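## Task

Find every blue block, including any concealed inside or beneath other objects, and place each one fully within the basket so that none sticks out past its rim; no block of another colour may be in the basket. At the end the drawer of the light wooden cabinet must be completely closed and the metal box's lid must sit fully seated on it. Anything that stays in place only because the robot holds it does not count. Release everything and move the arm away to finish.

## Robot and tools

Robot: a single seven-joint arm with a parallel two-finger gripper, working in a physics simulation. There is only one arm, so every command row describes that arm alone.

Scene frame: the origin lies on the table surface straight under the arm's base; +z is up, and +y is to the left when facing along +x. The base itself may be slightly tilted relative to the table. Distances in this frame are in metres. Commands, however, are given in joint space, not in this frame.

Cameras: cam_high is fixed above the scene (504x504), cam_wrist rides on the wrist (504x504, pose not given). Calibration for cam_high is given as K, distortion D and T_world_to_cam, which maps scene-frame points into the camera frame; these numbers may be off by a couple of degrees and millimetres.

Tool execute_actions, argument actions: a list holding one action, one wait, or nothing. An empty list ({"actions": []}) just reports the current state. An action is {"rows": [...], "steps": n} with n from 1 to 15 (default 15); each step lasts 1/30 s. Each row drives one step; if there are fewer rows than steps, the final row keeps being applied. A wait is {"steps": n} with n up to 300, measured from the previous result; time spent composing the reply is included. Optional pictures (true/false) chooses whether images come back. A refused call sends nothing to the robot.

Row layout: exactly 9 numbers, in this order: arm/joint_1 (waist), arm/joint_2 (shoulder), arm/joint_3 (upper arm roll), arm/joint_4 (elbow), arm/joint_5 (forearm roll), arm/joint_6 (wrist pitch), arm/joint_7 (wrist roll), gripper/position, gripper/speed. The first seven are absolute target angles in radians, in the same form as the Joint positions line. Stated ranges: waist -69.115 to 69.115, shoulder -2.250 to 2.250, upper arm roll -69.115 to 69.115, elbow -2.580 to 2.580, forearm roll -69.115 to 69.115, wrist pitch -2.100 to 2.100, wrist roll -69.115 to 69.115. Real ends may differ by up to 0.013 rad. A target more than 0.013 rad beyond an end, and farther out than the joint's last reported angle, gets the call refused; a target past the real end is clipped there, and the result may say "joint sent to its limit" (possibly about an earlier, still-running action). No such message does not prove there is more room.

gripper/position is an absolute opening in [-1, 1]: +1 fully open (85 mm), 0 roughly 41 mm, pads touching near -0.8, and -1 closes until blocked. gripper/speed in [-1, 1] sets how fast the gap changes: about 20 mm/s at -1, 85 at 0, 150 at +1. Grip force is not adjustable directly; a full close gives roughly 190 to 235 N per pad. To hold firmly, send -1 and keep sending it. For a gentler grip, open, then close to a value just under the object's width. To release, command an opening wider than the object. Fingers stay put after stopping until the position value changes by at least 0.01, but re-close on their own if the object slips or yields. The fingertips extend about 13 mm farther from the arm while closing, so keep clearance above surfaces.

Motion: each joint's sent target is kept within a lead of its measured angle (0.304 rad for the first four joints, 0.266 for the last three), and whole-arm targets are scaled back if they would move the gripper over 70 mm from where it is. So large moves take several calls, and the arm may still be travelling when a result arrives. Joints share speed and acceleration limits and arrive together; reversing a motion makes them all stop first. Between calls the arm keeps heading toward the last row sent, until it has nearly stopped or a step was HELD.

Result lines: Joint positions and Joint velocities list the seven joints in column order (rad, rad/s). position_measured_pct is about 50 minus 50 times the gripper position; 0 means fully open. Fingers stopping short of the request below about 90 indicates a held or blocked object; around 90 or slightly above means the pads closed on nothing or on something very thin. "joint command not followed" means the clearance check altered or blocked targets (mount blocks and posts count as arm). HELD marks steps where the row was not sent, wholly or partly. MOTOR HOT appears from 60 °C; at 75 °C an OVER-TEMPERATURE FAULT makes the arm sag until it cools, so avoid holding loads for long. Contact torque reaching a joint's load limit (49.1 N m for the first four joints, 30.9 for the last three, held weight included) stops the arm for 10 s and drops the rest of the call.

Tool zoom_image: camera ("cam_high" or "cam_wrist") and region [x0, y0, x1, y1] in pixels of that camera's latest image, origin top-left, at most 504x504; returns an enlarged view.

Tool finished_scene: argument scene (integer); ends the current scene irreversibly and reports success, then gives the next task. Only call it once the goal is met and stable, with the gripper opened and the arm moved away.

Cautions: never drop or knock anything off the table. Avoid slamming, hard impacts and forceful pushing. Brief external tugs on a held part or nudges to loose objects can happen, so check grips and positions. Leave the drawer shut and the lid seated by themselves, not propped by the arm.

Each tool is called after "Request:" by a JSON object that holds its "api" and its "payload".

## Session

Request:
{"api": "execute_actions", "payload": {"actions": []}}

Scene clock: 0.00 s of 6000.00 s.
position_measured_pct=0.0
Joint positions: [-0.503  1.485  1.014  0.663  0.395  1.851  2.686]
Joint velocities: [ 0.    -0.    -0.     0.    -0.001 -0.     0.   ]

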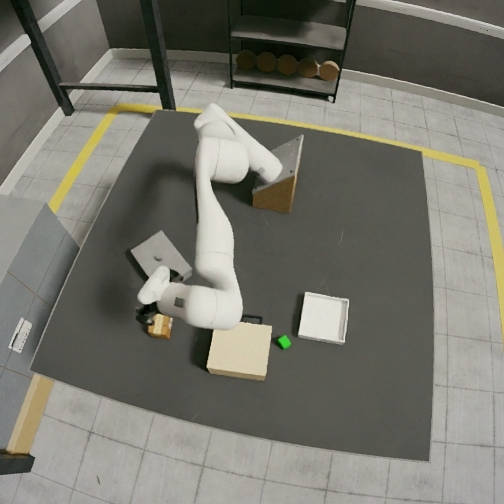

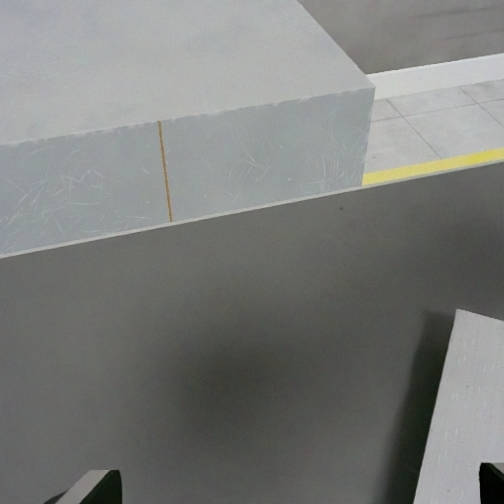

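Request:
{"api": "execute_actions", "payload": {"actions": [{"rows":[[-0.77,1.1,0.8,0.8,0.45,1.7,2.686,1,0]]}], "pictures": false}}

Request:
{"api": "execute_actions", "payload": {"actions": [{"rows":[[-0.77,0.838,0,2.166,0.63,0.893,2.686,1,0]]}], "pictures": false}}

Request:
{"api": "execute_actions", "payload": {"actions": [{"steps":45}]}}

Request:
{"api": "zoom_image", "payload": {"camera": "cam_high", "region": [110, 220, 278, 388]}}

Request:
{"api": "zoom_image", "payload": {"camera": "cam_high", "region": [200, 230, 368, 398]}}

Scene clock: 5.03 s of 6000.00 s.
position_measured_pct=0.0
Joint positions: [-0.751  1.131  0.815  0.788  0.447  1.71   2.686]
Joint velocities: [-0.307 -0.471 -0.269  0.154  0.071 -0.188 -0.   ]
Steps of this call (steps 1 to 90: nothing new was sent; then 1.53 s passed at rest; steps 91 to 105: all 15 steps of this action). Readings (joint positions | what the end effector reports):
91: [-0.505 1.484 1.013 0.664 0.395 1.851 2.686] | position_measured_pct=0.0
92: [-0.510 1.478 1.009 0.668 0.395 1.848 2.686] | position_measured_pct=0.0
94: [-0.535 1.448 0.991 0.681 0.400 1.834 2.686] | position_measured_pct=0.0
98: [-0.621 1.332 0.921 0.724 0.418 1.786 2.686] | position_measured_pct=0.0
105: the state above

Scene clock: 5.53 s of 6000.00 s.
position_measured_pct=0.0
Joint positions: [-0.768  0.875  0.38   1.208  0.602  1.334  2.686]
Joint velocities: [-0.003 -0.112 -0.873  0.871  0.097 -0.768  0.   ]
Steps of this call (steps 1 to 15: all 15 steps of this action). Readings (joint positions | what the end effector reports):
1: [-0.759 1.115 0.806 0.794 0.449 1.704 2.686] | position_measured_pct=0.0
2: [-0.763 1.095 0.792 0.805 0.453 1.695 2.686] | position_measured_pct=0.0
4: [-0.765 1.040 0.753 0.842 0.472 1.662 2.686] | position_measured_pct=0.0
8: [-0.767 0.936 0.613 0.977 0.545 1.539 2.686] | position_measured_pct=0.0
15: the state above

Scene clock: 7.03 s of 6000.00 s.
position_measured_pct=0.0
Joint positions: [-0.77   0.838  0.     2.166  0.63   0.893  2.686]
Joint velocities: [ 0.    -0.     0.    -0.    -0.001  0.001  0.001]
Steps of this call (steps 1 to 45: the robot went on to your last target). Readings (joint positions | what the end effector reports):
1: [-0.768 0.871 0.351 1.237 0.605 1.309 2.686] | position_measured_pct=0.0
2: [-0.768 0.868 0.322 1.266 0.607 1.284 2.686] | position_measured_pct=0.0
4: [-0.768 0.863 0.266 1.322 0.612 1.234 2.686] | position_measured_pct=0.0
8: [-0.769 0.855 0.169 1.439 0.618 1.131 2.686] | position_measured_pct=0.0
45: the state above

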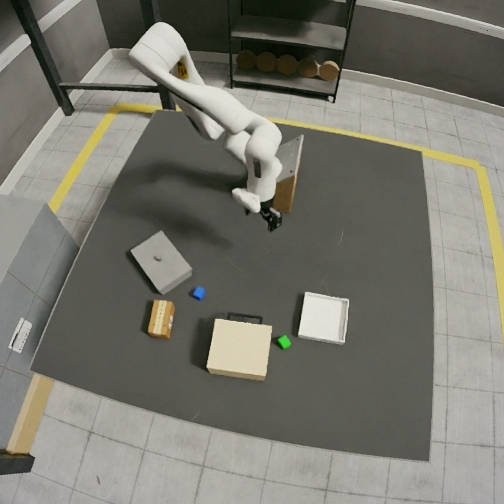

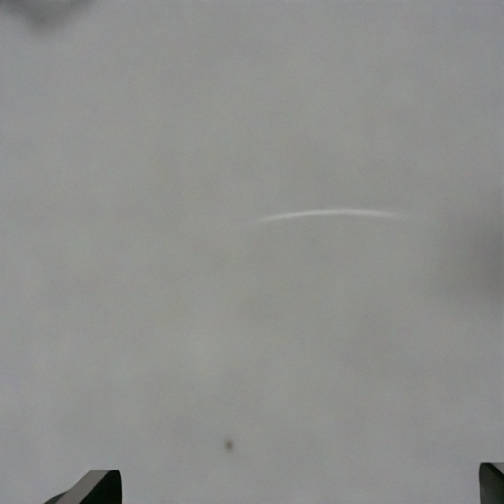

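Region (110, 220, 278, 388) of cam_high's 504x504 image, scaled by 3.000, with more detail than that image has.

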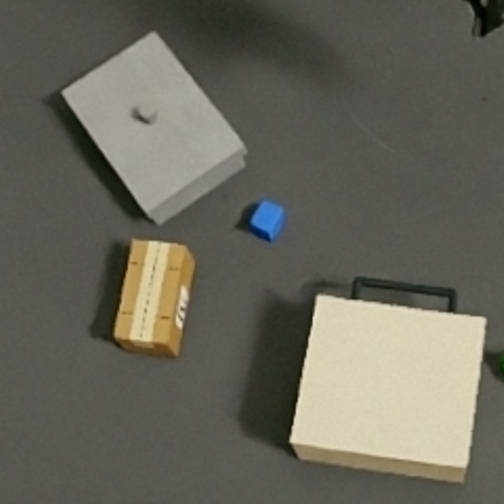

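Region (200, 230, 368, 398) of cam_high's 504x504 image, scaled by 3.000, with more detail than that image has.

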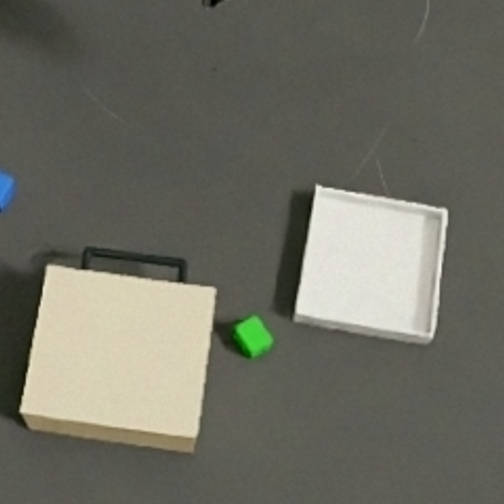

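Request:
{"api": "execute_actions", "payload": {"actions": [{"rows":[[-0.149,0.789,0,1.826,0.938,1.018,3.54,0.3,0]]}], "pictures": false}}

Request:
{"api": "execute_actions", "payload": {"actions": [{"steps":25}]}}

Scene clock: 13.90 s of 6000.00 s.
position_measured_pct=33.7
Joint positions: [-0.404  0.802 -0.001  1.915  0.856  0.985  2.996]
Joint velocities: [ 0.998 -0.052  0.004 -0.367  0.335  0.133  0.9  ]
Steps of this call (steps 1 to 15: the robot went on to your last target; steps 16 to 90: nothing new was sent; then 3.37 s passed at rest; steps 91 to 105: all 15 steps of this action). Readings (joint positions | what the end effector reports):
91: [-0.768 0.838 -0.000 2.165 0.630 0.893 2.687] | position_measured_pct=0.0
92: [-0.761 0.837 -0.001 2.160 0.634 0.896 2.691] | position_measured_pct=0.4
94: [-0.730 0.832 -0.002 2.133 0.657 0.906 2.714] | position_measured_pct=4.8
98: [-0.625 0.819 -0.002 2.037 0.743 0.941 2.803] | position_measured_pct=15.9
105: the state above

Scene clock: 14.73 s of 6000.00 s.
position_measured_pct=34.9
Joint positions: [-0.149  0.789  0.     1.826  0.938  1.018  3.54 ]
Joint velocities: [ 0.003 -0.    -0.    -0.    -0.001 -0.002  0.   ]
Steps of this call (steps 1 to 25: the robot went on to your last target). Readings (joint positions | what the end effector reports):
1: [-0.370 0.800 -0.001 1.903 0.867 0.989 3.028] | position_measured_pct=34.5
2: [-0.337 0.799 -0.001 1.891 0.877 0.993 3.063] | position_measured_pct=34.5
4: [-0.280 0.796 0.000 1.871 0.897 1.002 3.142] | position_measured_pct=34.9
8: [-0.210 0.792 0.001 1.846 0.921 1.011 3.304] | position_measured_pct=34.9
25: the state above

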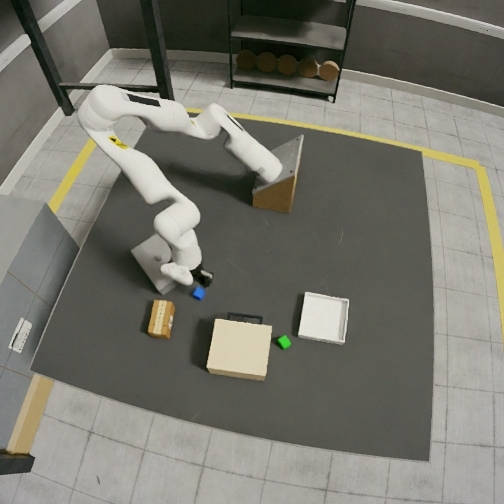

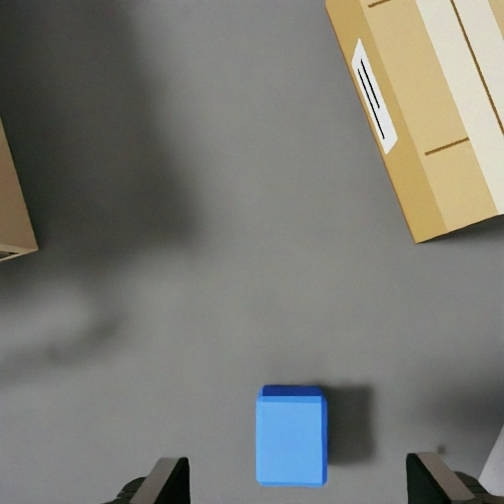

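Request:
{"api": "execute_actions", "payload": {"actions": [{"rows":[[-0.026,0.904,0,1.857,1.118,0.896,3.423,0.1,0]]}], "pictures": false}}

Request:
{"api": "execute_actions", "payload": {"actions": [{"rows":[[-0.026,0.904,0,1.857,1.118,0.896,3.423,-1,0]],"steps":13}]}}

Request:
{"api": "execute_actions", "payload": {"actions": [{"rows":[[-0.19,0.75,0,1.81,0.88,1.06,3.5,-1,0]],"steps":11}], "pictures": false}}

Request:
{"api": "execute_actions", "payload": {"actions": [{"rows":[[-0.47,1.05,0,1.6,0.74,1.08,3.5,-1,0]],"steps":13}], "pictures": false}}

Request:
{"api": "execute_actions", "payload": {"actions": [{"rows":[[-0.651,1.46,0,1.246,0.637,1.121,3.51,-1,0]]}], "pictures": false}}

Request:
{"api": "execute_actions", "payload": {"actions": [{"steps":12}]}}

Scene clock: 30.90 s of 6000.00 s.
position_measured_pct=45.2
Joint positions: [-0.028  0.903  0.     1.857  1.118  0.896  3.423]
Joint velocities: [ 0.016  0.012  0.001  0.001 -0.001  0.002 -0.   ]
Steps of this call (steps 1 to 15: the robot went on to your last target; steps 16 to 90: nothing new was sent; then 12.67 s passed at rest; steps 91 to 105: all 15 steps of this action). Readings (joint positions | what the end effector reports):
91: [-0.147 0.790 -0.000 1.826 0.939 1.017 3.539] | position_measured_pct=34.9
92: [-0.141 0.796 -0.001 1.827 0.947 1.012 3.534] | position_measured_pct=35.3
94: [-0.110 0.824 -0.002 1.834 0.985 0.986 3.509] | position_measured_pct=39.7
98: [-0.039 0.892 0.002 1.854 1.100 0.909 3.435] | position_measured_pct=44.8
105: the state above

Scene clock: 31.33 s of 6000.00 s.
position_measured_pct=69.8
Joint positions: [-0.027  0.903 -0.     1.857  1.118  0.897  3.423]
Joint velocities: [ 0.    -0.001  0.002  0.001 -0.001 -0.001  0.   ]
Steps of this call (steps 1 to 13: all 13 steps of this action). Readings (joint positions | what the end effector reports):
1: [-0.027 0.903 0.000 1.857 1.118 0.896 3.423] | position_measured_pct=45.2
2: [-0.027 0.903 0.000 1.857 1.118 0.896 3.423] | position_measured_pct=45.6
4: [-0.026 0.904 0.000 1.857 1.118 0.896 3.423] | position_measured_pct=49.6
8: [-0.026 0.904 0.000 1.857 1.118 0.896 3.423] | position_measured_pct=61.1
13: the state above

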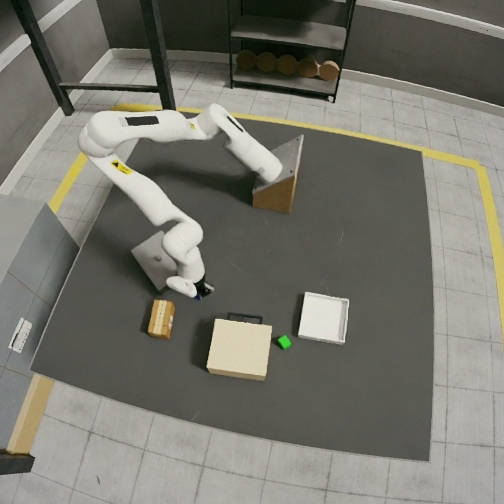

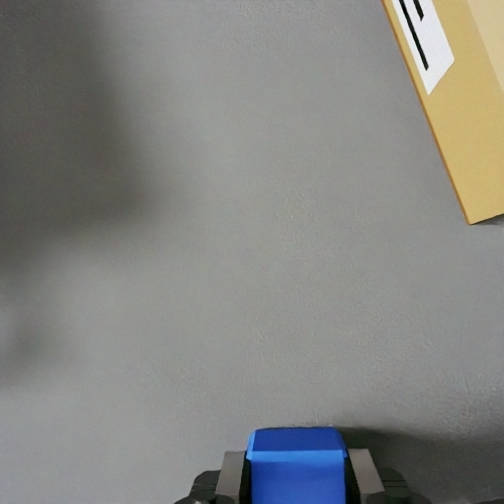

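Scene clock: 31.70 s of 6000.00 s.
position_measured_pct=69.8
Joint positions: [-0.183  0.756 -0.002  1.81   0.883  1.058  3.499]
Joint velocities: [-0.039 -0.041 -0.002 -0.019 -0.121  0.083  0.038]
Steps of this call (steps 1 to 11: all 11 steps of this action). Readings (joint positions | what the end effector reports):
1: [-0.028 0.902 -0.000 1.857 1.116 0.897 3.423] | position_measured_pct=69.8
2: [-0.035 0.896 0.001 1.856 1.109 0.902 3.426] | position_measured_pct=69.8
4: [-0.065 0.869 0.002 1.848 1.071 0.929 3.438] | position_measured_pct=69.8
8: [-0.157 0.781 -0.001 1.819 0.932 1.024 3.483] | position_measured_pct=69.8
11: the state above

Scene clock: 32.13 s of 6000.00 s.
position_measured_pct=69.8
Joint positions: [-0.433  1.012 -0.001  1.627  0.758  1.076  3.5  ]
Joint velocities: [-0.521  0.538 -0.049 -0.409 -0.31   0.018  0.001]
Steps of this call (steps 1 to 13: all 13 steps of this action). Readings (joint positions | what the end effector reports):
1: [-0.185 0.757 -0.001 1.809 0.880 1.060 3.500] | position_measured_pct=69.8
2: [-0.192 0.762 0.001 1.805 0.878 1.061 3.500] | position_measured_pct=69.8
4: [-0.220 0.790 0.003 1.787 0.867 1.064 3.500] | position_measured_pct=69.8
8: [-0.315 0.890 0.001 1.717 0.820 1.069 3.500] | position_measured_pct=69.8
13: the state above

Scene clock: 32.63 s of 6000.00 s.
position_measured_pct=69.8
Joint positions: [-0.64   1.432 -0.002  1.267  0.642  1.118  3.509]
Joint velocities: [-0.18   0.441 -0.007 -0.373 -0.109  0.041  0.012]
Steps of this call (steps 1 to 15: all 15 steps of this action). Readings (joint positions | what the end effector reports):
1: [-0.450 1.030 -0.002 1.613 0.748 1.078 3.500] | position_measured_pct=69.8
2: [-0.468 1.052 -0.000 1.595 0.739 1.081 3.500] | position_measured_pct=69.8
4: [-0.502 1.109 -0.000 1.545 0.720 1.087 3.501] | position_measured_pct=69.8
8: [-0.559 1.234 -0.001 1.430 0.688 1.100 3.504] | position_measured_pct=69.8
15: the state above

Scene clock: 33.03 s of 6000.00 s.
position_measured_pct=69.8
Joint positions: [-0.651  1.459 -0.     1.246  0.637  1.121  3.51 ]
Joint velocities: [-0.002  0.005  0.    -0.    -0.001  0.002 -0.   ]
Steps of this call (steps 1 to 12: the robot went on to your last target). Readings (joint positions | what the end effector reports):
1: [-0.644 1.444 -0.002 1.257 0.639 1.119 3.510] | position_measured_pct=69.8
2: [-0.647 1.450 -0.002 1.252 0.637 1.120 3.510] | position_measured_pct=69.8
4: [-0.649 1.454 -0.001 1.248 0.637 1.121 3.510] | position_measured_pct=69.8
8: [-0.650 1.458 -0.000 1.246 0.637 1.121 3.510] | position_measured_pct=69.8
12: the state above

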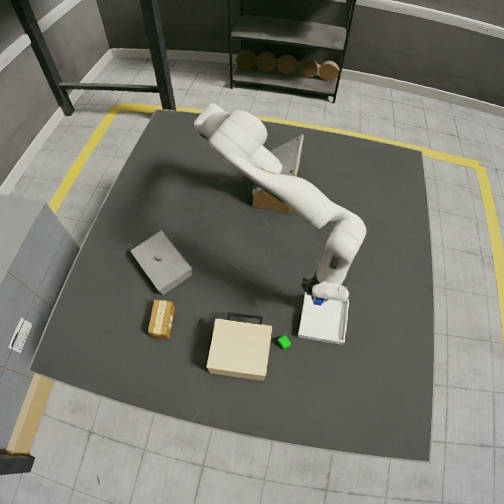

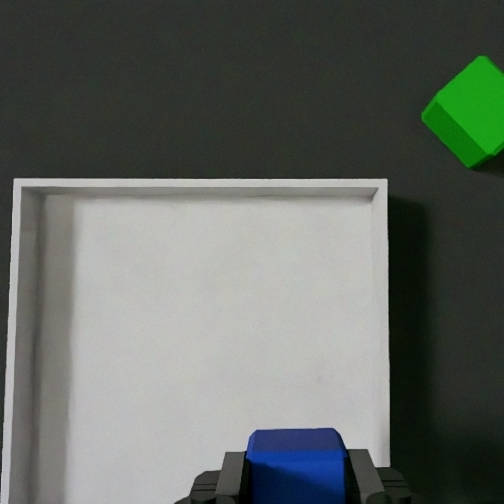

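Request:
{"api": "execute_actions", "payload": {"actions": [{"rows":[[-0.597,1.553,0,1.258,0.698,1.025,3.465,-1,0],[-0.597,1.553,0,1.258,0.698,1.025,3.465,-1,0],[-0.597,1.553,0,1.258,0.698,1.025,3.465,-1,0],[-0.597,1.553,0,1.258,0.698,1.025,3.465,-1,0],[-0.597,1.553,0,1.258,0.698,1.025,3.465,-1,0],[-0.597,1.553,0,1.258,0.698,1.025,3.465,-1,0],[-0.597,1.553,0,1.258,0.698,1.025,3.465,-1,0],[-0.597,1.553,0,1.258,0.698,1.025,3.465,-1,0],[-0.592,1.56,0,1.259,0.703,1.017,3.46,-1,0],[-0.592,1.56,0,1.259,0.703,1.017,3.46,-1,0],[-0.588,1.566,0,1.26,0.708,1.009,3.46,-1,0]]}], "pictures": false}}

Request:
{"api": "execute_actions", "payload": {"actions": [{"rows":[[-0.584,1.572,0,1.26,0.713,1.002,3.46,-1,0]],"steps":8}]}}

Scene clock: 40.90 s of 6000.00 s.
position_measured_pct=69.8
Joint positions: [-0.59   1.563 -0.     1.259  0.708  1.009  3.46 ]
Joint velocities: [ 0.002 -0.006 -0.001 -0.006 -0.     0.005  0.   ]
Steps of this call (steps 1 to 30: the robot went on to your last target; steps 31 to 90: nothing new was sent; then 4.37 s passed at rest; steps 91 to 105: all 15 steps of this action). Readings (joint positions | what the end effector reports):
91: [-0.650 1.461 -0.000 1.246 0.638 1.120 3.510] | position_measured_pct=69.8
92: [-0.647 1.467 -0.001 1.246 0.641 1.115 3.507] | position_measured_pct=69.8
94: [-0.630 1.495 -0.001 1.248 0.658 1.087 3.494] | position_measured_pct=69.8
98: [-0.600 1.549 0.001 1.259 0.696 1.028 3.466] | position_measured_pct=69.8
105: the state above

Scene clock: 41.17 s of 6000.00 s.
position_measured_pct=69.8
Joint positions: [-0.589  1.563 -0.002  1.259  0.712  1.006  3.46 ]
Joint velocities: [ 0.    -0.     0.     0.     0.    -0.001  0.   ]
Steps of this call (steps 1 to 8: all 8 steps of this action). Readings (joint positions | what the end effector reports):
1: [-0.589 1.564 -0.001 1.259 0.709 1.009 3.460] | position_measured_pct=69.8
2: [-0.588 1.564 -0.002 1.258 0.711 1.009 3.460] | position_measured_pct=69.8
4: [-0.589 1.563 -0.002 1.259 0.712 1.006 3.460] | position_measured_pct=69.8
8: the state above

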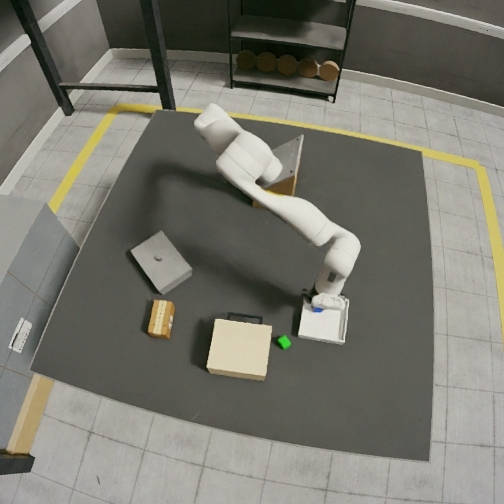

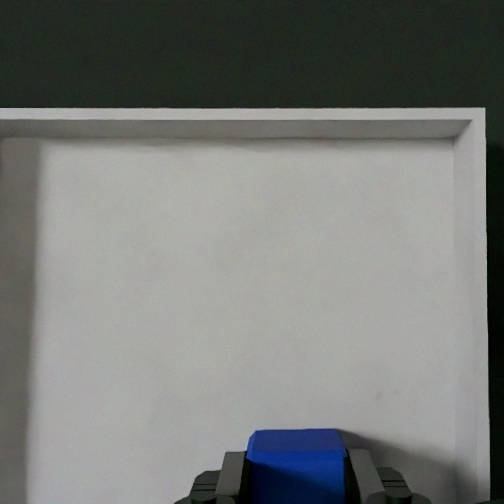

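Request:
{"api": "execute_actions", "payload": {"actions": [{"rows":[[-0.591,1.561,0,1.259,0.704,1.015,3.46,-1,0],[-0.591,1.561,0,1.259,0.704,1.015,3.46,-1,0],[-0.591,1.561,0,1.259,0.704,1.015,3.46,-0.15,0]],"steps":9}], "pictures": false}}

Request:
{"api": "execute_actions", "payload": {"actions": [{"rows":[[-0.67,1.45,0,1.22,0.62,1.15,3.46,-0.15,0]],"steps":10}], "pictures": false}}

Request:
{"api": "execute_actions", "payload": {"actions": [{"rows":[[-0.369,1.094,0,1.465,0.769,1.141,2.23,-0.42,0]]}], "pictures": false}}

Request:
{"api": "execute_actions", "payload": {"actions": [{"steps":28}]}}

Scene clock: 48.03 s of 6000.00 s.
position_measured_pct=59.1
Joint positions: [-0.591  1.56   0.     1.259  0.704  1.015  3.46 ]
Joint velocities: [ 0.002  0.005 -0.     0.    -0.    -0.001 -0.   ]
Steps of this call (steps 1 to 15: the robot went on to your last target; steps 16 to 90: nothing new was sent; then 3.57 s passed at rest; steps 91 to 99: all 9 steps of this action). Readings (joint positions | what the end effector reports):
91: [-0.589 1.562 -0.002 1.259 0.711 1.006 3.460] | position_measured_pct=69.8
92: [-0.592 1.558 -0.001 1.260 0.708 1.010 3.460] | position_measured_pct=69.8
94: [-0.593 1.557 -0.001 1.258 0.704 1.015 3.460] | position_measured_pct=69.8
98: [-0.591 1.560 0.000 1.259 0.704 1.015 3.460] | position_measured_pct=60.3
99: the state above

Scene clock: 48.37 s of 6000.00 s.
position_measured_pct=57.5
Joint positions: [-0.667  1.452 -0.001  1.219  0.621  1.149  3.46 ]
Joint velocities: [-0.009 -0.003  0.02   0.014 -0.018  0.03   0.   ]
Steps of this call (steps 1 to 10: all 10 steps of this action). Readings (joint positions | what the end effector reports):
1: [-0.592 1.559 0.000 1.259 0.703 1.016 3.460] | position_measured_pct=58.3
2: [-0.597 1.554 0.001 1.258 0.699 1.022 3.460] | position_measured_pct=57.9
4: [-0.617 1.526 0.002 1.249 0.679 1.055 3.460] | position_measured_pct=57.9
8: [-0.664 1.458 -0.001 1.221 0.626 1.140 3.460] | position_measured_pct=57.5
10: the state above

Scene clock: 48.87 s of 6000.00 s.
position_measured_pct=71.0
Joint positions: [-0.422  1.159  0.001  1.421  0.744  1.143  3.08 ]
Joint velocities: [ 0.309 -0.379 -0.     0.269  0.156 -0.006 -1.214]
Steps of this call (steps 1 to 15: all 15 steps of this action). Readings (joint positions | what the end effector reports):
1: [-0.666 1.451 -0.001 1.220 0.620 1.149 3.459] | position_measured_pct=57.5
2: [-0.660 1.444 -0.002 1.226 0.622 1.149 3.455] | position_measured_pct=58.3
4: [-0.632 1.415 -0.004 1.248 0.634 1.147 3.432] | position_measured_pct=62.3
8: [-0.545 1.312 -0.002 1.318 0.678 1.145 3.341] | position_measured_pct=70.2
15: the state above

Scene clock: 49.80 s of 6000.00 s.
position_measured_pct=71.0
Joint positions: [-0.369  1.094  0.     1.465  0.769  1.141  2.23 ]
Joint velocities: [ 0.     0.001 -0.    -0.    -0.    -0.    -0.   ]
Steps of this call (steps 1 to 28: the robot went on to your last target). Readings (joint positions | what the end effector reports):
1: [-0.412 1.148 0.001 1.429 0.749 1.143 3.040] | position_measured_pct=71.0
2: [-0.405 1.138 0.001 1.436 0.753 1.142 2.999] | position_measured_pct=71.0
4: [-0.393 1.124 0.001 1.446 0.758 1.142 2.918] | position_measured_pct=71.0
8: [-0.380 1.107 0.000 1.457 0.764 1.141 2.755] | position_measured_pct=71.0
28: the state above

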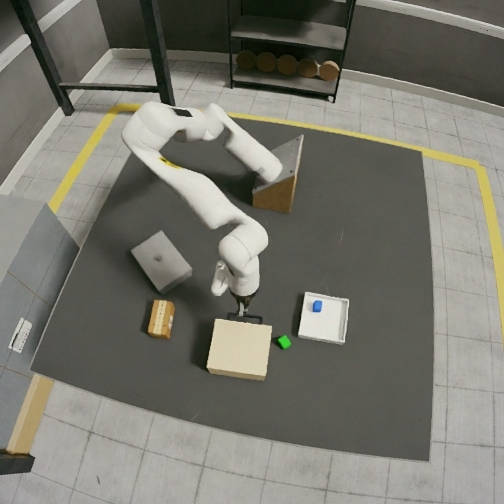

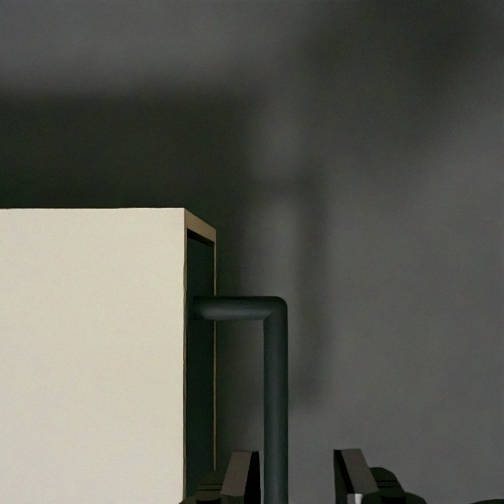

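Request:
{"api": "execute_actions", "payload": {"actions": [{"rows":[[-0.314,1.149,0,1.48,0.83,1.073,2.19,-0.42,0]],"steps":13}]}}

Scene clock: 53.53 s of 6000.00 s.
position_measured_pct=71.0
Joint positions: [-0.315  1.148 -0.     1.48   0.83   1.073  2.19 ]
Joint velocities: [0.007 0.005 0.001 0.    0.001 0.    0.   ]
Steps of this call (steps 1 to 30: the robot went on to your last target; steps 31 to 90: nothing new was sent; then 0.30 s passed at rest; steps 91 to 103: all 13 steps of this action). Readings (joint positions | what the end effector reports):
91: [-0.368 1.095 -0.000 1.465 0.770 1.140 2.229] | position_measured_pct=71.0
92: [-0.361 1.101 -0.001 1.466 0.775 1.134 2.226] | position_measured_pct=71.0
94: [-0.334 1.128 -0.002 1.472 0.803 1.102 2.207] | position_measured_pct=71.0
98: [-0.316 1.147 0.001 1.480 0.830 1.074 2.190] | position_measured_pct=71.0
103: the state above

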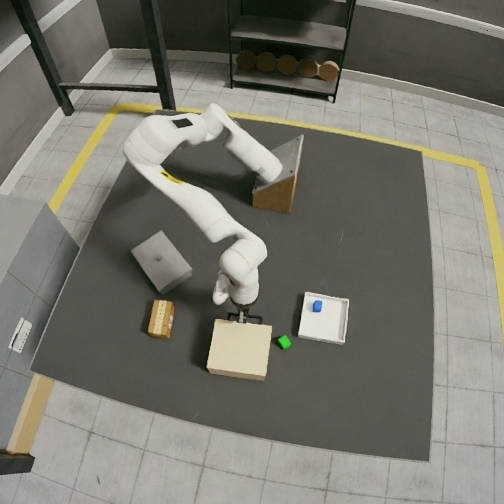

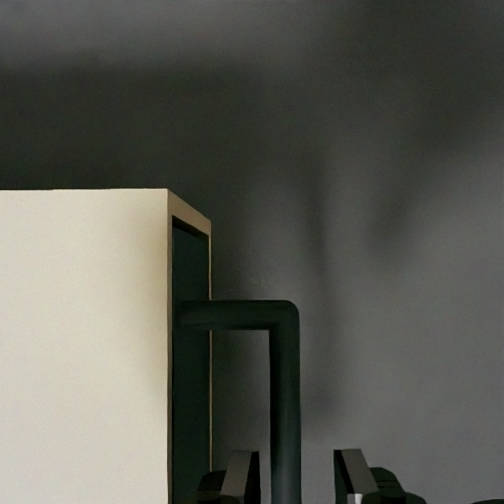

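Request:
{"api": "execute_actions", "payload": {"actions": [{"rows":[[-0.3,1.162,0,1.485,0.848,1.055,2.178,-0.42,0],[-0.3,1.162,0,1.485,0.848,1.055,2.178,-0.42,0],[-0.287,1.176,0,1.49,0.865,1.037,2.167,-0.42,0]],"steps":10}], "pictures": false}}

Request:
{"api": "execute_actions", "payload": {"actions": [{"rows":[[-0.289,1.172,0,1.505,0.869,1.031,2.157,-0.55,0],[-0.292,1.167,0,1.519,0.872,1.026,2.147,-0.55,0],[-0.294,1.163,0,1.534,0.876,1.02,2.136,-0.55,0],[-0.297,1.159,0,1.549,0.88,1.014,2.126,-0.55,0],[-0.299,1.155,0,1.564,0.883,1.009,2.116,-0.55,0],[-0.302,1.15,0,1.578,0.887,1.003,2.106,-0.55,0],[-0.304,1.146,0,1.593,0.89,0.998,2.095,-0.55,0],[-0.306,1.142,0,1.608,0.894,0.992,2.085,-0.55,0],[-0.309,1.137,0,1.622,0.898,0.986,2.075,-0.55,0],[-0.311,1.133,0,1.637,0.901,0.981,2.065,-0.55,0],[-0.314,1.129,0,1.652,0.905,0.975,2.055,-0.55,0],[-0.316,1.125,0,1.667,0.909,0.969,2.044,-0.55,0],[-0.319,1.12,0,1.681,0.912,0.964,2.034,-0.55,0],[-0.321,1.116,0,1.696,0.916,0.958,2.024,-0.55,0]],"steps":14}], "pictures": false}}

Request:
{"api": "execute_actions", "payload": {"actions": [{"rows":[[-0.325,1.112,0,1.712,0.92,0.952,2.011,-0.55,0],[-0.328,1.109,0,1.727,0.925,0.945,1.998,-0.55,0],[-0.332,1.105,0,1.743,0.929,0.939,1.985,-0.55,0],[-0.335,1.102,0,1.758,0.934,0.933,1.972,-0.55,0],[-0.339,1.098,0,1.774,0.938,0.927,1.959,-0.55,0],[-0.342,1.095,0,1.789,0.942,0.92,1.946,-0.55,0],[-0.346,1.091,0,1.805,0.947,0.914,1.933,-0.55,0],[-0.349,1.088,0,1.82,0.951,0.908,1.92,-0.55,0],[-0.351,1.086,0,1.83,0.954,0.904,1.912,-0.55,0],[-0.353,1.084,0,1.84,0.957,0.9,1.903,-0.55,0]]}]}}

Request:
{"api": "zoom_image", "payload": {"camera": "cam_high", "region": [190, 240, 316, 366]}}

Scene clock: 69.13 s of 6000.00 s.
position_measured_pct=71.0
Joint positions: [-0.288  1.175 -0.     1.49   0.865  1.037  2.167]
Joint velocities: [ 0.005  0.005 -0.001  0.    -0.002  0.    -0.   ]
Steps of this call (steps 1 to 15: the robot went on to your last target; steps 16 to 90: nothing new was sent; then 12.27 s passed at rest; steps 91 to 100: all 10 steps of this action). Readings (joint positions | what the end effector reports):
91: [-0.313 1.150 -0.000 1.480 0.831 1.072 2.189] | position_measured_pct=71.0
92: [-0.306 1.155 -0.001 1.481 0.837 1.065 2.185] | position_measured_pct=71.0
94: [-0.292 1.170 -0.001 1.487 0.856 1.046 2.173] | position_measured_pct=71.0
98: [-0.288 1.175 0.000 1.490 0.865 1.037 2.167] | position_measured_pct=71.0
100: the state above

Scene clock: 69.60 s of 6000.00 s.
position_measured_pct=77.8
Joint positions: [-0.317  1.125 -0.001  1.664  0.909  0.969  2.045]
Joint velocities: [-0.073 -0.13  -0.     0.439  0.107 -0.164 -0.306]
Steps of this call (steps 1 to 14: all 14 steps of this action). Readings (joint positions | what the end effector reports):
1: [-0.288 1.175 0.000 1.491 0.865 1.037 2.166] | position_measured_pct=71.0
2: [-0.289 1.173 0.000 1.497 0.867 1.034 2.163] | position_measured_pct=71.4
4: [-0.293 1.165 0.000 1.520 0.873 1.025 2.147] | position_measured_pct=75.0
8: [-0.302 1.150 -0.000 1.576 0.887 1.003 2.107] | position_measured_pct=77.4
14: the state above

Scene clock: 70.10 s of 6000.00 s.
position_measured_pct=77.8
Joint positions: [-0.352  1.085  0.     1.837  0.958  0.899  1.903]
Joint velocities: [-0.007 -0.011  0.     0.007  0.008 -0.007 -0.003]
Steps of this call (steps 1 to 15: all 15 steps of this action). Readings (joint positions | what the end effector reports):
1: [-0.319 1.120 -0.001 1.679 0.912 0.963 2.035] | position_measured_pct=77.8
2: [-0.322 1.116 -0.000 1.694 0.916 0.958 2.024] | position_measured_pct=77.8
4: [-0.329 1.109 -0.000 1.724 0.925 0.945 2.000] | position_measured_pct=77.8
8: [-0.342 1.095 -0.001 1.786 0.942 0.920 1.948] | position_measured_pct=77.8
15: the state above

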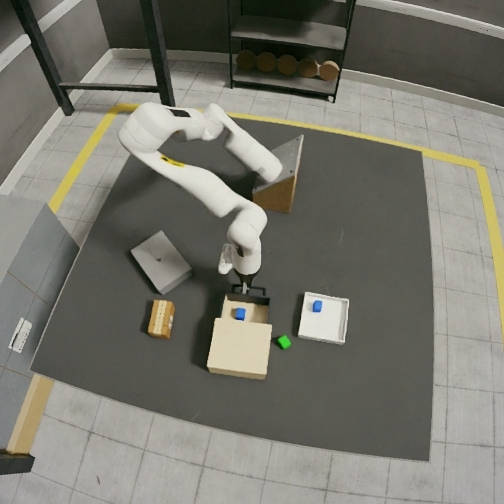

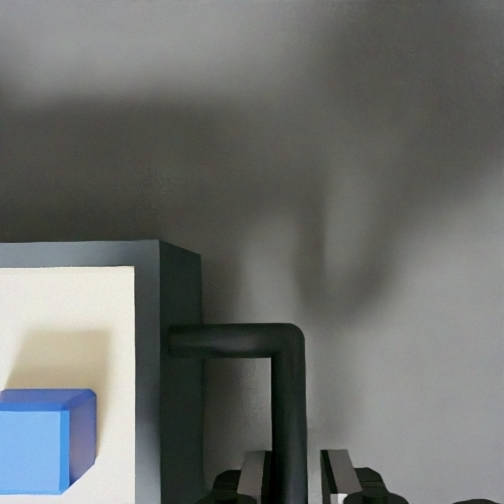

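Region (190, 240, 316, 366) of cam_high's 504x504 image, scaled by 4.000, with more detail than that image has.

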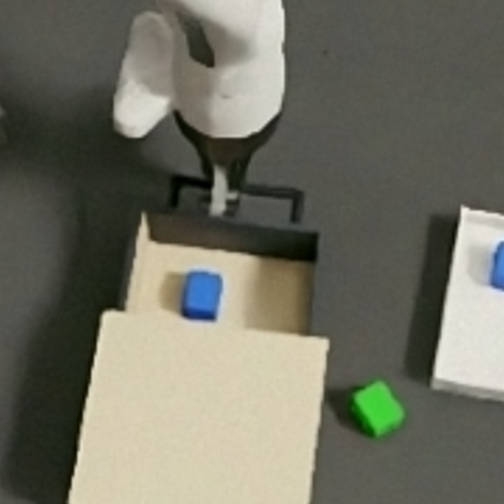

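Request:
{"api": "execute_actions", "payload": {"actions": [{"rows":[[-0.353,1.084,0,1.84,0.957,0.9,1.903,-0.42,0],[-0.353,1.084,0,1.84,0.957,0.9,1.903,-0.42,0],[-0.353,1.084,0,1.84,0.957,0.9,1.903,-0.42,0],[-0.44,0.992,0,1.813,0.808,0.987,2.01,-0.42,0]],"steps":13}], "pictures": false}}

Request:
{"api": "execute_actions", "payload": {"actions": [{"rows":[[-0.378,1.066,0,1.53,0.777,1.117,0.616,0,0]]}], "pictures": false}}

Request:
{"api": "execute_actions", "payload": {"actions": [{"steps":30}]}}

Scene clock: 78.00 s of 6000.00 s.
position_measured_pct=71.0
Joint positions: [-0.436  0.996 -0.001  1.813  0.808  0.987  2.01 ]
Joint velocities: [-0.024 -0.022  0.024  0.005 -0.009  0.012  0.008]
Steps of this call (steps 1 to 15: the robot went on to your last target; steps 16 to 90: nothing new was sent; then 4.47 s passed at rest; steps 91 to 103: all 13 steps of this action). Readings (joint positions | what the end effector reports):
91: [-0.353 1.083 0.000 1.838 0.958 0.899 1.903] | position_measured_pct=77.8
92: [-0.353 1.083 -0.000 1.838 0.958 0.899 1.903] | position_measured_pct=77.0
94: [-0.355 1.082 0.000 1.839 0.956 0.901 1.904] | position_measured_pct=73.4
98: [-0.408 1.026 0.002 1.825 0.872 0.950 1.964] | position_measured_pct=71.0
103: the state above

Scene clock: 78.50 s of 6000.00 s.
position_measured_pct=50.0
Joint positions: [-0.386  1.056  0.     1.563  0.781  1.102  1.576]
Joint velocities: [ 0.046  0.056 -0.001 -0.208 -0.024  0.095 -1.215]
Steps of this call (steps 1 to 15: all 15 steps of this action). Readings (joint positions | what the end effector reports):
1: [-0.437 0.995 -0.000 1.812 0.808 0.987 2.009] | position_measured_pct=71.0
2: [-0.436 0.997 -0.000 1.807 0.807 0.990 2.005] | position_measured_pct=70.2
4: [-0.430 1.004 -0.000 1.779 0.804 1.002 1.980] | position_measured_pct=66.3
8: [-0.407 1.032 -0.000 1.669 0.792 1.052 1.860] | position_measured_pct=55.2
15: the state above

Scene clock: 79.50 s of 6000.00 s.
position_measured_pct=50.0
Joint positions: [-0.378  1.066  0.     1.53   0.777  1.117  0.616]
Joint velocities: [ 0.    -0.    -0.    -0.    -0.001 -0.001 -0.   ]
Steps of this call (steps 1 to 30: the robot went on to your last target). Readings (joint positions | what the end effector reports):
1: [-0.385 1.058 0.000 1.557 0.780 1.105 1.535] | position_measured_pct=50.0
2: [-0.383 1.059 0.000 1.552 0.779 1.107 1.495] | position_measured_pct=50.0
4: [-0.382 1.061 0.000 1.544 0.779 1.111 1.414] | position_measured_pct=50.0
8: [-0.380 1.064 0.000 1.536 0.778 1.114 1.251] | position_measured_pct=50.0
30: the state above

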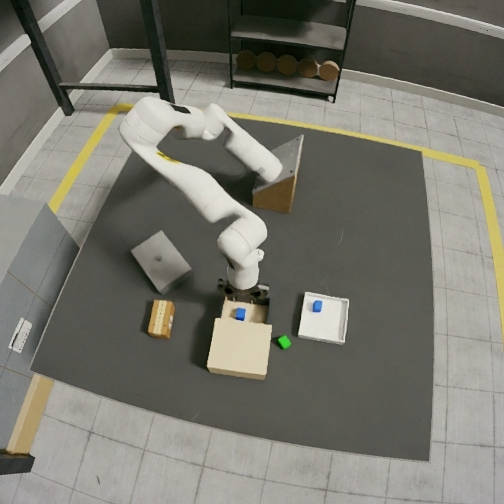

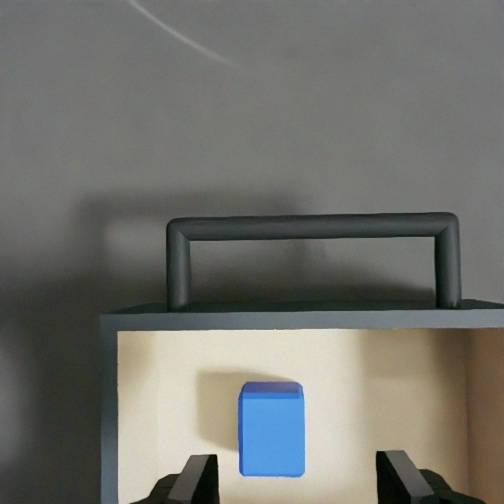

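Request:
{"api": "execute_actions", "payload": {"actions": [{"rows":[[-0.29,1.14,0,1.57,0.888,1.014,0.55,0,0],[-0.29,1.14,0,1.57,0.888,1.014,0.55,0,0],[-0.29,1.14,0,1.57,0.888,1.014,0.55,0,0],[-0.29,1.14,0,1.57,0.888,1.014,0.55,0,0],[-0.29,1.14,0,1.57,0.888,1.014,0.55,0,0],[-0.29,1.14,0,1.57,0.888,1.014,0.55,0,0],[-0.272,1.155,0,1.577,0.91,0.993,0.535,0,0],[-0.272,1.155,0,1.577,0.91,0.993,0.535,0,0],[-0.255,1.171,0,1.583,0.933,0.973,0.522,0,0]]}]}}

Scene clock: 88.60 s of 6000.00 s.
position_measured_pct=50.0
Joint positions: [-0.257  1.17   0.     1.583  0.933  0.973  0.522]
Joint velocities: [ 0.017  0.012 -0.006 -0.    -0.    -0.004 -0.001]
Steps of this call (steps 1 to 15: the robot went on to your last target; steps 16 to 90: nothing new was sent; then 5.60 s passed at rest; steps 91 to 105: all 15 steps of this action). Readings (joint positions | what the end effector reports):
91: [-0.377 1.067 -0.000 1.530 0.778 1.116 0.615] | position_measured_pct=50.0
92: [-0.370 1.072 -0.002 1.532 0.784 1.110 0.612] | position_measured_pct=50.0
94: [-0.341 1.096 -0.003 1.544 0.818 1.079 0.592] | position_measured_pct=50.0
98: [-0.285 1.144 0.001 1.571 0.894 1.008 0.546] | position_measured_pct=50.0
105: the state above

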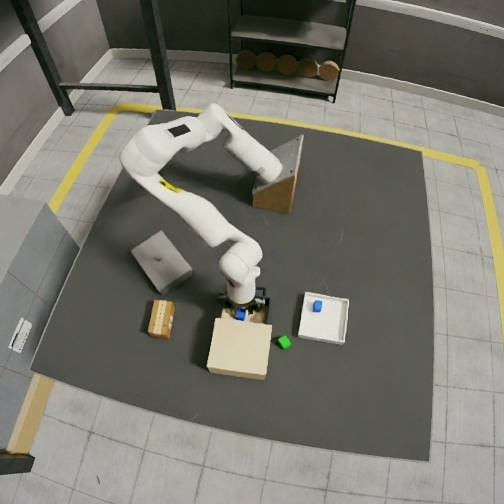

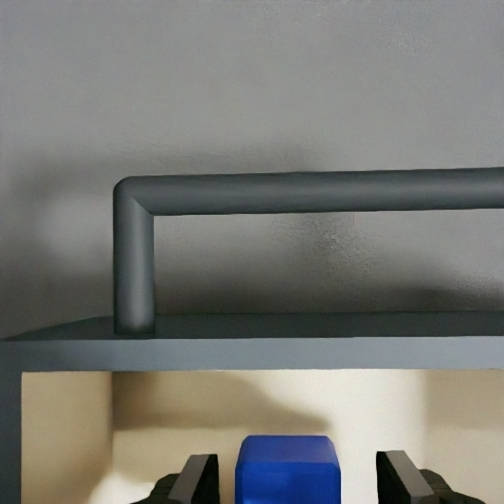

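Request:
{"api": "execute_actions", "payload": {"actions": [{"rows":[[-0.255,1.171,0,1.583,0.933,0.973,0.522,-1,0]],"steps":12}], "pictures": false}}

Request:
{"api": "execute_actions", "payload": {"actions": [{"rows":[[-0.385,1.055,0,1.525,0.765,1.13,0.616,-1,0]],"steps":11}], "pictures": false}}

Request:
{"api": "execute_actions", "payload": {"actions": [{"rows":[[-0.6,1.5,0,1.015,0.61,1.26,0.52,-1,0]]}], "pictures": false}}

Request:
{"api": "execute_actions", "payload": {"actions": [{"steps":10}], "pictures": false}}

Request:
{"api": "execute_actions", "payload": {"actions": [{"rows":[[-0.532,1.587,0,1.049,0.682,1.142,0.48,-1,0],[-0.532,1.587,0,1.049,0.682,1.142,0.48,-1,0],[-0.532,1.587,0,1.049,0.682,1.142,0.48,-1,0],[-0.532,1.587,0,1.049,0.682,1.142,0.48,-1,0],[-0.532,1.587,0,1.049,0.682,1.142,0.48,-1,0],[-0.532,1.587,0,1.049,0.682,1.142,0.48,-1,0],[-0.532,1.587,0,1.049,0.682,1.142,0.48,-1,0],[-0.532,1.587,0,1.049,0.682,1.142,0.48,-1,0],[-0.527,1.593,0,1.05,0.687,1.134,0.475,-1,0],[-0.527,1.593,0,1.05,0.687,1.134,0.475,-1,0],[-0.523,1.599,0,1.051,0.692,1.126,0.475,-1,0]]}]}}

Scene clock: 102.17 s of 6000.00 s.
position_measured_pct=69.8
Joint positions: [-0.255  1.17  -0.     1.583  0.933  0.973  0.522]
Joint velocities: [ 0.     0.     0.001  0.     0.001 -0.001  0.   ]
Steps of this call (steps 1 to 15: the robot went on to your last target; steps 16 to 90: nothing new was sent; then 10.17 s passed at rest; steps 91 to 102: all 12 steps of this action). Readings (joint positions | what the end effector reports):
91: [-0.255 1.171 -0.000 1.583 0.933 0.973 0.522] | position_measured_pct=50.0
92: [-0.255 1.171 -0.000 1.583 0.933 0.973 0.522] | position_measured_pct=50.4
94: [-0.255 1.171 -0.000 1.583 0.933 0.973 0.522] | position_measured_pct=54.4
98: [-0.255 1.171 -0.000 1.583 0.933 0.973 0.522] | position_measured_pct=65.5
102: the state above

Scene clock: 102.53 s of 6000.00 s.
position_measured_pct=69.8
Joint positions: [-0.38   1.058 -0.002  1.525  0.765  1.129  0.616]
Joint velocities: [-0.023 -0.01   0.037  0.009 -0.018  0.024  0.011]
Steps of this call (steps 1 to 11: all 11 steps of this action). Readings (joint positions | what the end effector reports):
1: [-0.257 1.169 0.000 1.583 0.932 0.974 0.523] | position_measured_pct=69.8
2: [-0.263 1.164 0.001 1.581 0.925 0.980 0.526] | position_measured_pct=69.8
4: [-0.293 1.139 0.003 1.569 0.891 1.012 0.545] | position_measured_pct=69.8
8: [-0.369 1.069 -0.002 1.531 0.786 1.110 0.604] | position_measured_pct=69.8
11: the state above

Scene clock: 103.03 s of 6000.00 s.
position_measured_pct=69.8
Joint positions: [-0.561  1.408  0.     1.136  0.638  1.236  0.537]
Joint velocities: [-0.336  0.779 -0.012 -1.044 -0.248  0.192 -0.152]
Steps of this call (steps 1 to 15: all 15 steps of this action). Readings (joint positions | what the end effector reports):
1: [-0.382 1.059 -0.001 1.524 0.765 1.130 0.616] | position_measured_pct=69.8
2: [-0.387 1.065 0.001 1.518 0.763 1.133 0.614] | position_measured_pct=69.8
4: [-0.408 1.094 0.003 1.491 0.750 1.145 0.606] | position_measured_pct=69.8
8: [-0.474 1.207 0.001 1.381 0.702 1.184 0.577] | position_measured_pct=69.8
15: the state above

Scene clock: 103.37 s of 6000.00 s.
position_measured_pct=69.8
Joint positions: [-0.599  1.497 -0.     1.016  0.61   1.26   0.52 ]
Joint velocities: [-0.007  0.027  0.003 -0.011  0.002  0.003 -0.   ]
Steps of this call (steps 1 to 10: the robot went on to your last target). Readings (joint positions | what the end effector reports):
1: [-0.571 1.432 -0.000 1.104 0.630 1.242 0.533] | position_measured_pct=69.8
2: [-0.580 1.452 -0.001 1.076 0.623 1.248 0.528] | position_measured_pct=69.8
4: [-0.592 1.481 -0.001 1.037 0.614 1.255 0.523] | position_measured_pct=69.8
8: [-0.598 1.495 -0.001 1.017 0.610 1.260 0.520] | position_measured_pct=69.8
10: the state above

Scene clock: 103.87 s of 6000.00 s.
position_measured_pct=69.8
Joint positions: [-0.524  1.598  0.     1.051  0.692  1.126  0.475]
Joint velocities: [ 0.006  0.004 -0.004 -0.005  0.    -0.003 -0.   ]
Steps of this call (steps 1 to 15: all 15 steps of this action). Readings (joint positions | what the end effector reports):
1: [-0.598 1.499 -0.000 1.016 0.611 1.259 0.520] | position_measured_pct=69.8
2: [-0.594 1.505 -0.001 1.017 0.615 1.252 0.517] | position_measured_pct=69.8
4: [-0.571 1.533 -0.002 1.026 0.637 1.216 0.505] | position_measured_pct=69.8
8: [-0.535 1.584 0.002 1.050 0.680 1.145 0.481] | position_measured_pct=69.8
15: the state above

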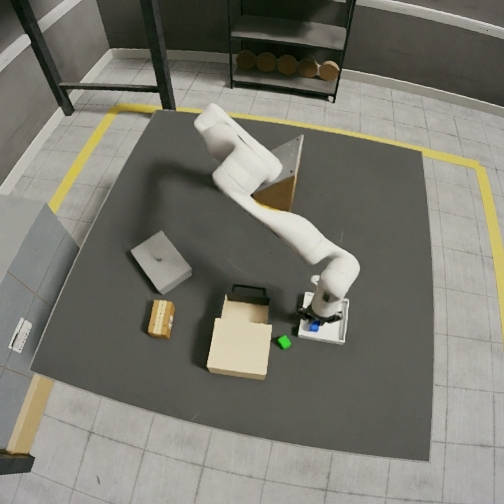

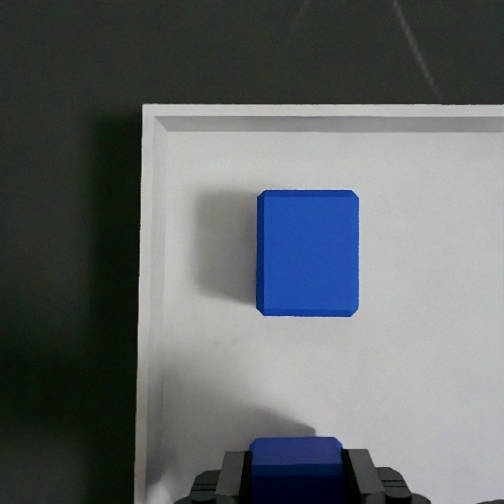

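Lower 4 mm, release, return to handle.

Request:
{"api": "execute_actions", "payload": {"actions": [{"rows":[[-0.519,1.604,0,1.051,0.696,1.12,0.475,-1,0],[-0.519,1.604,0,1.051,0.696,1.12,0.475,-1,0],[-0.519,1.604,0,1.051,0.696,1.12,0.475,-1,0],[-0.519,1.604,0,1.051,0.696,1.12,0.475,-1,0],[-0.519,1.604,0,1.051,0.696,1.12,0.475,-0.18,0]],"steps":11}], "pictures": false}}

Request:
{"api": "execute_actions", "payload": {"actions": [{"rows":[[-0.6,1.5,0,1.015,0.61,1.26,0.52,-0.18,0]],"steps":10}], "pictures": false}}

Request:
{"api": "execute_actions", "payload": {"actions": [{"rows":[[-0.44,0.992,0,1.813,0.808,0.987,2.01,-0.42,0]]}], "pictures": false}}

Request:
{"api": "execute_actions", "payload": {"actions": [{"steps":35}]}}

Scene clock: 110.00 s of 6000.00 s.
position_measured_pct=59.9
Joint positions: [-0.519  1.604 -0.     1.051  0.696  1.12   0.475]
Joint velocities: [ 0.001 -0.001 -0.     0.    -0.001  0.001 -0.   ]
Steps of this call (steps 1 to 15: the robot went on to your last target; steps 16 to 90: nothing new was sent; then 2.77 s passed at rest; steps 91 to 101: all 11 steps of this action). Readings (joint positions | what the end effector reports):
91: [-0.522 1.600 -0.000 1.051 0.693 1.125 0.475] | position_measured_pct=69.8
92: [-0.520 1.603 -0.001 1.050 0.695 1.121 0.475] | position_measured_pct=69.8
94: [-0.519 1.604 0.000 1.051 0.696 1.120 0.475] | position_measured_pct=69.8
98: [-0.519 1.604 -0.000 1.051 0.696 1.120 0.475] | position_measured_pct=65.1
101: the state above

Scene clock: 110.33 s of 6000.00 s.
position_measured_pct=58.7
Joint positions: [-0.597  1.502 -0.001  1.014  0.61   1.259  0.52 ]
Joint velocities: [-0.01  -0.002  0.024  0.019 -0.013  0.027  0.006]
Steps of this call (steps 1 to 10: all 10 steps of this action). Readings (joint positions | what the end effector reports):
1: [-0.520 1.603 0.000 1.051 0.695 1.121 0.475] | position_measured_pct=59.5
2: [-0.525 1.597 0.001 1.050 0.691 1.128 0.478] | position_measured_pct=59.1
4: [-0.547 1.570 0.002 1.042 0.669 1.164 0.489] | position_measured_pct=58.7
8: [-0.595 1.506 -0.001 1.015 0.615 1.252 0.518] | position_measured_pct=58.7
10: the state above

Scene clock: 110.83 s of 6000.00 s.
position_measured_pct=71.0
Joint positions: [-0.471  1.12   0.001  1.428  0.771  1.039  0.881]
Joint velocities: [ 0.164 -0.679  0.005  1.211  0.206 -0.285  1.073]
Steps of this call (steps 1 to 15: all 15 steps of this action). Readings (joint positions | what the end effector reports):
1: [-0.597 1.500 -0.001 1.016 0.610 1.259 0.521] | position_measured_pct=58.7
2: [-0.594 1.494 -0.001 1.022 0.613 1.254 0.525] | position_measured_pct=59.5
4: [-0.579 1.464 -0.003 1.051 0.630 1.230 0.548] | position_measured_pct=63.5
8: [-0.528 1.345 -0.001 1.166 0.695 1.142 0.649] | position_measured_pct=70.2
15: the state above

Scene clock: 112.00 s of 6000.00 s.
position_measured_pct=71.0
Joint positions: [-0.44   0.992  0.     1.813  0.808  0.987  2.01 ]
Joint velocities: [ 0.     0.001  0.     0.     0.001 -0.     0.   ]
Steps of this call (steps 1 to 35: the robot went on to your last target). Readings (joint positions | what the end effector reports):
1: [-0.466 1.099 0.001 1.468 0.778 1.030 0.917] | position_measured_pct=71.0
2: [-0.462 1.082 0.001 1.506 0.783 1.023 0.951] | position_measured_pct=71.0
4: [-0.456 1.057 0.001 1.580 0.791 1.012 1.016] | position_measured_pct=71.0
8: [-0.447 1.024 0.001 1.704 0.800 0.999 1.172] | position_measured_pct=71.0
35: the state above

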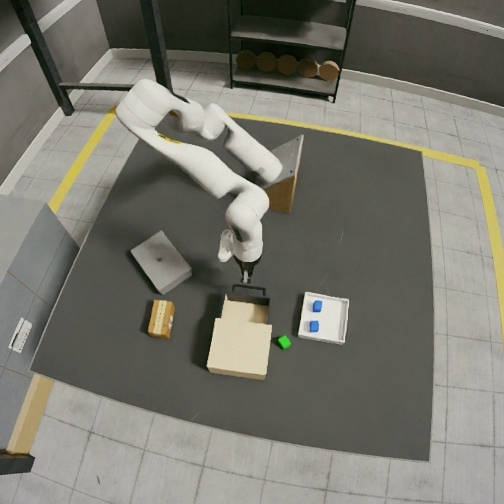

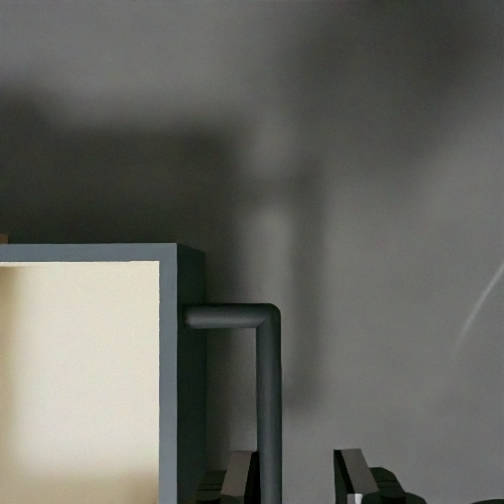

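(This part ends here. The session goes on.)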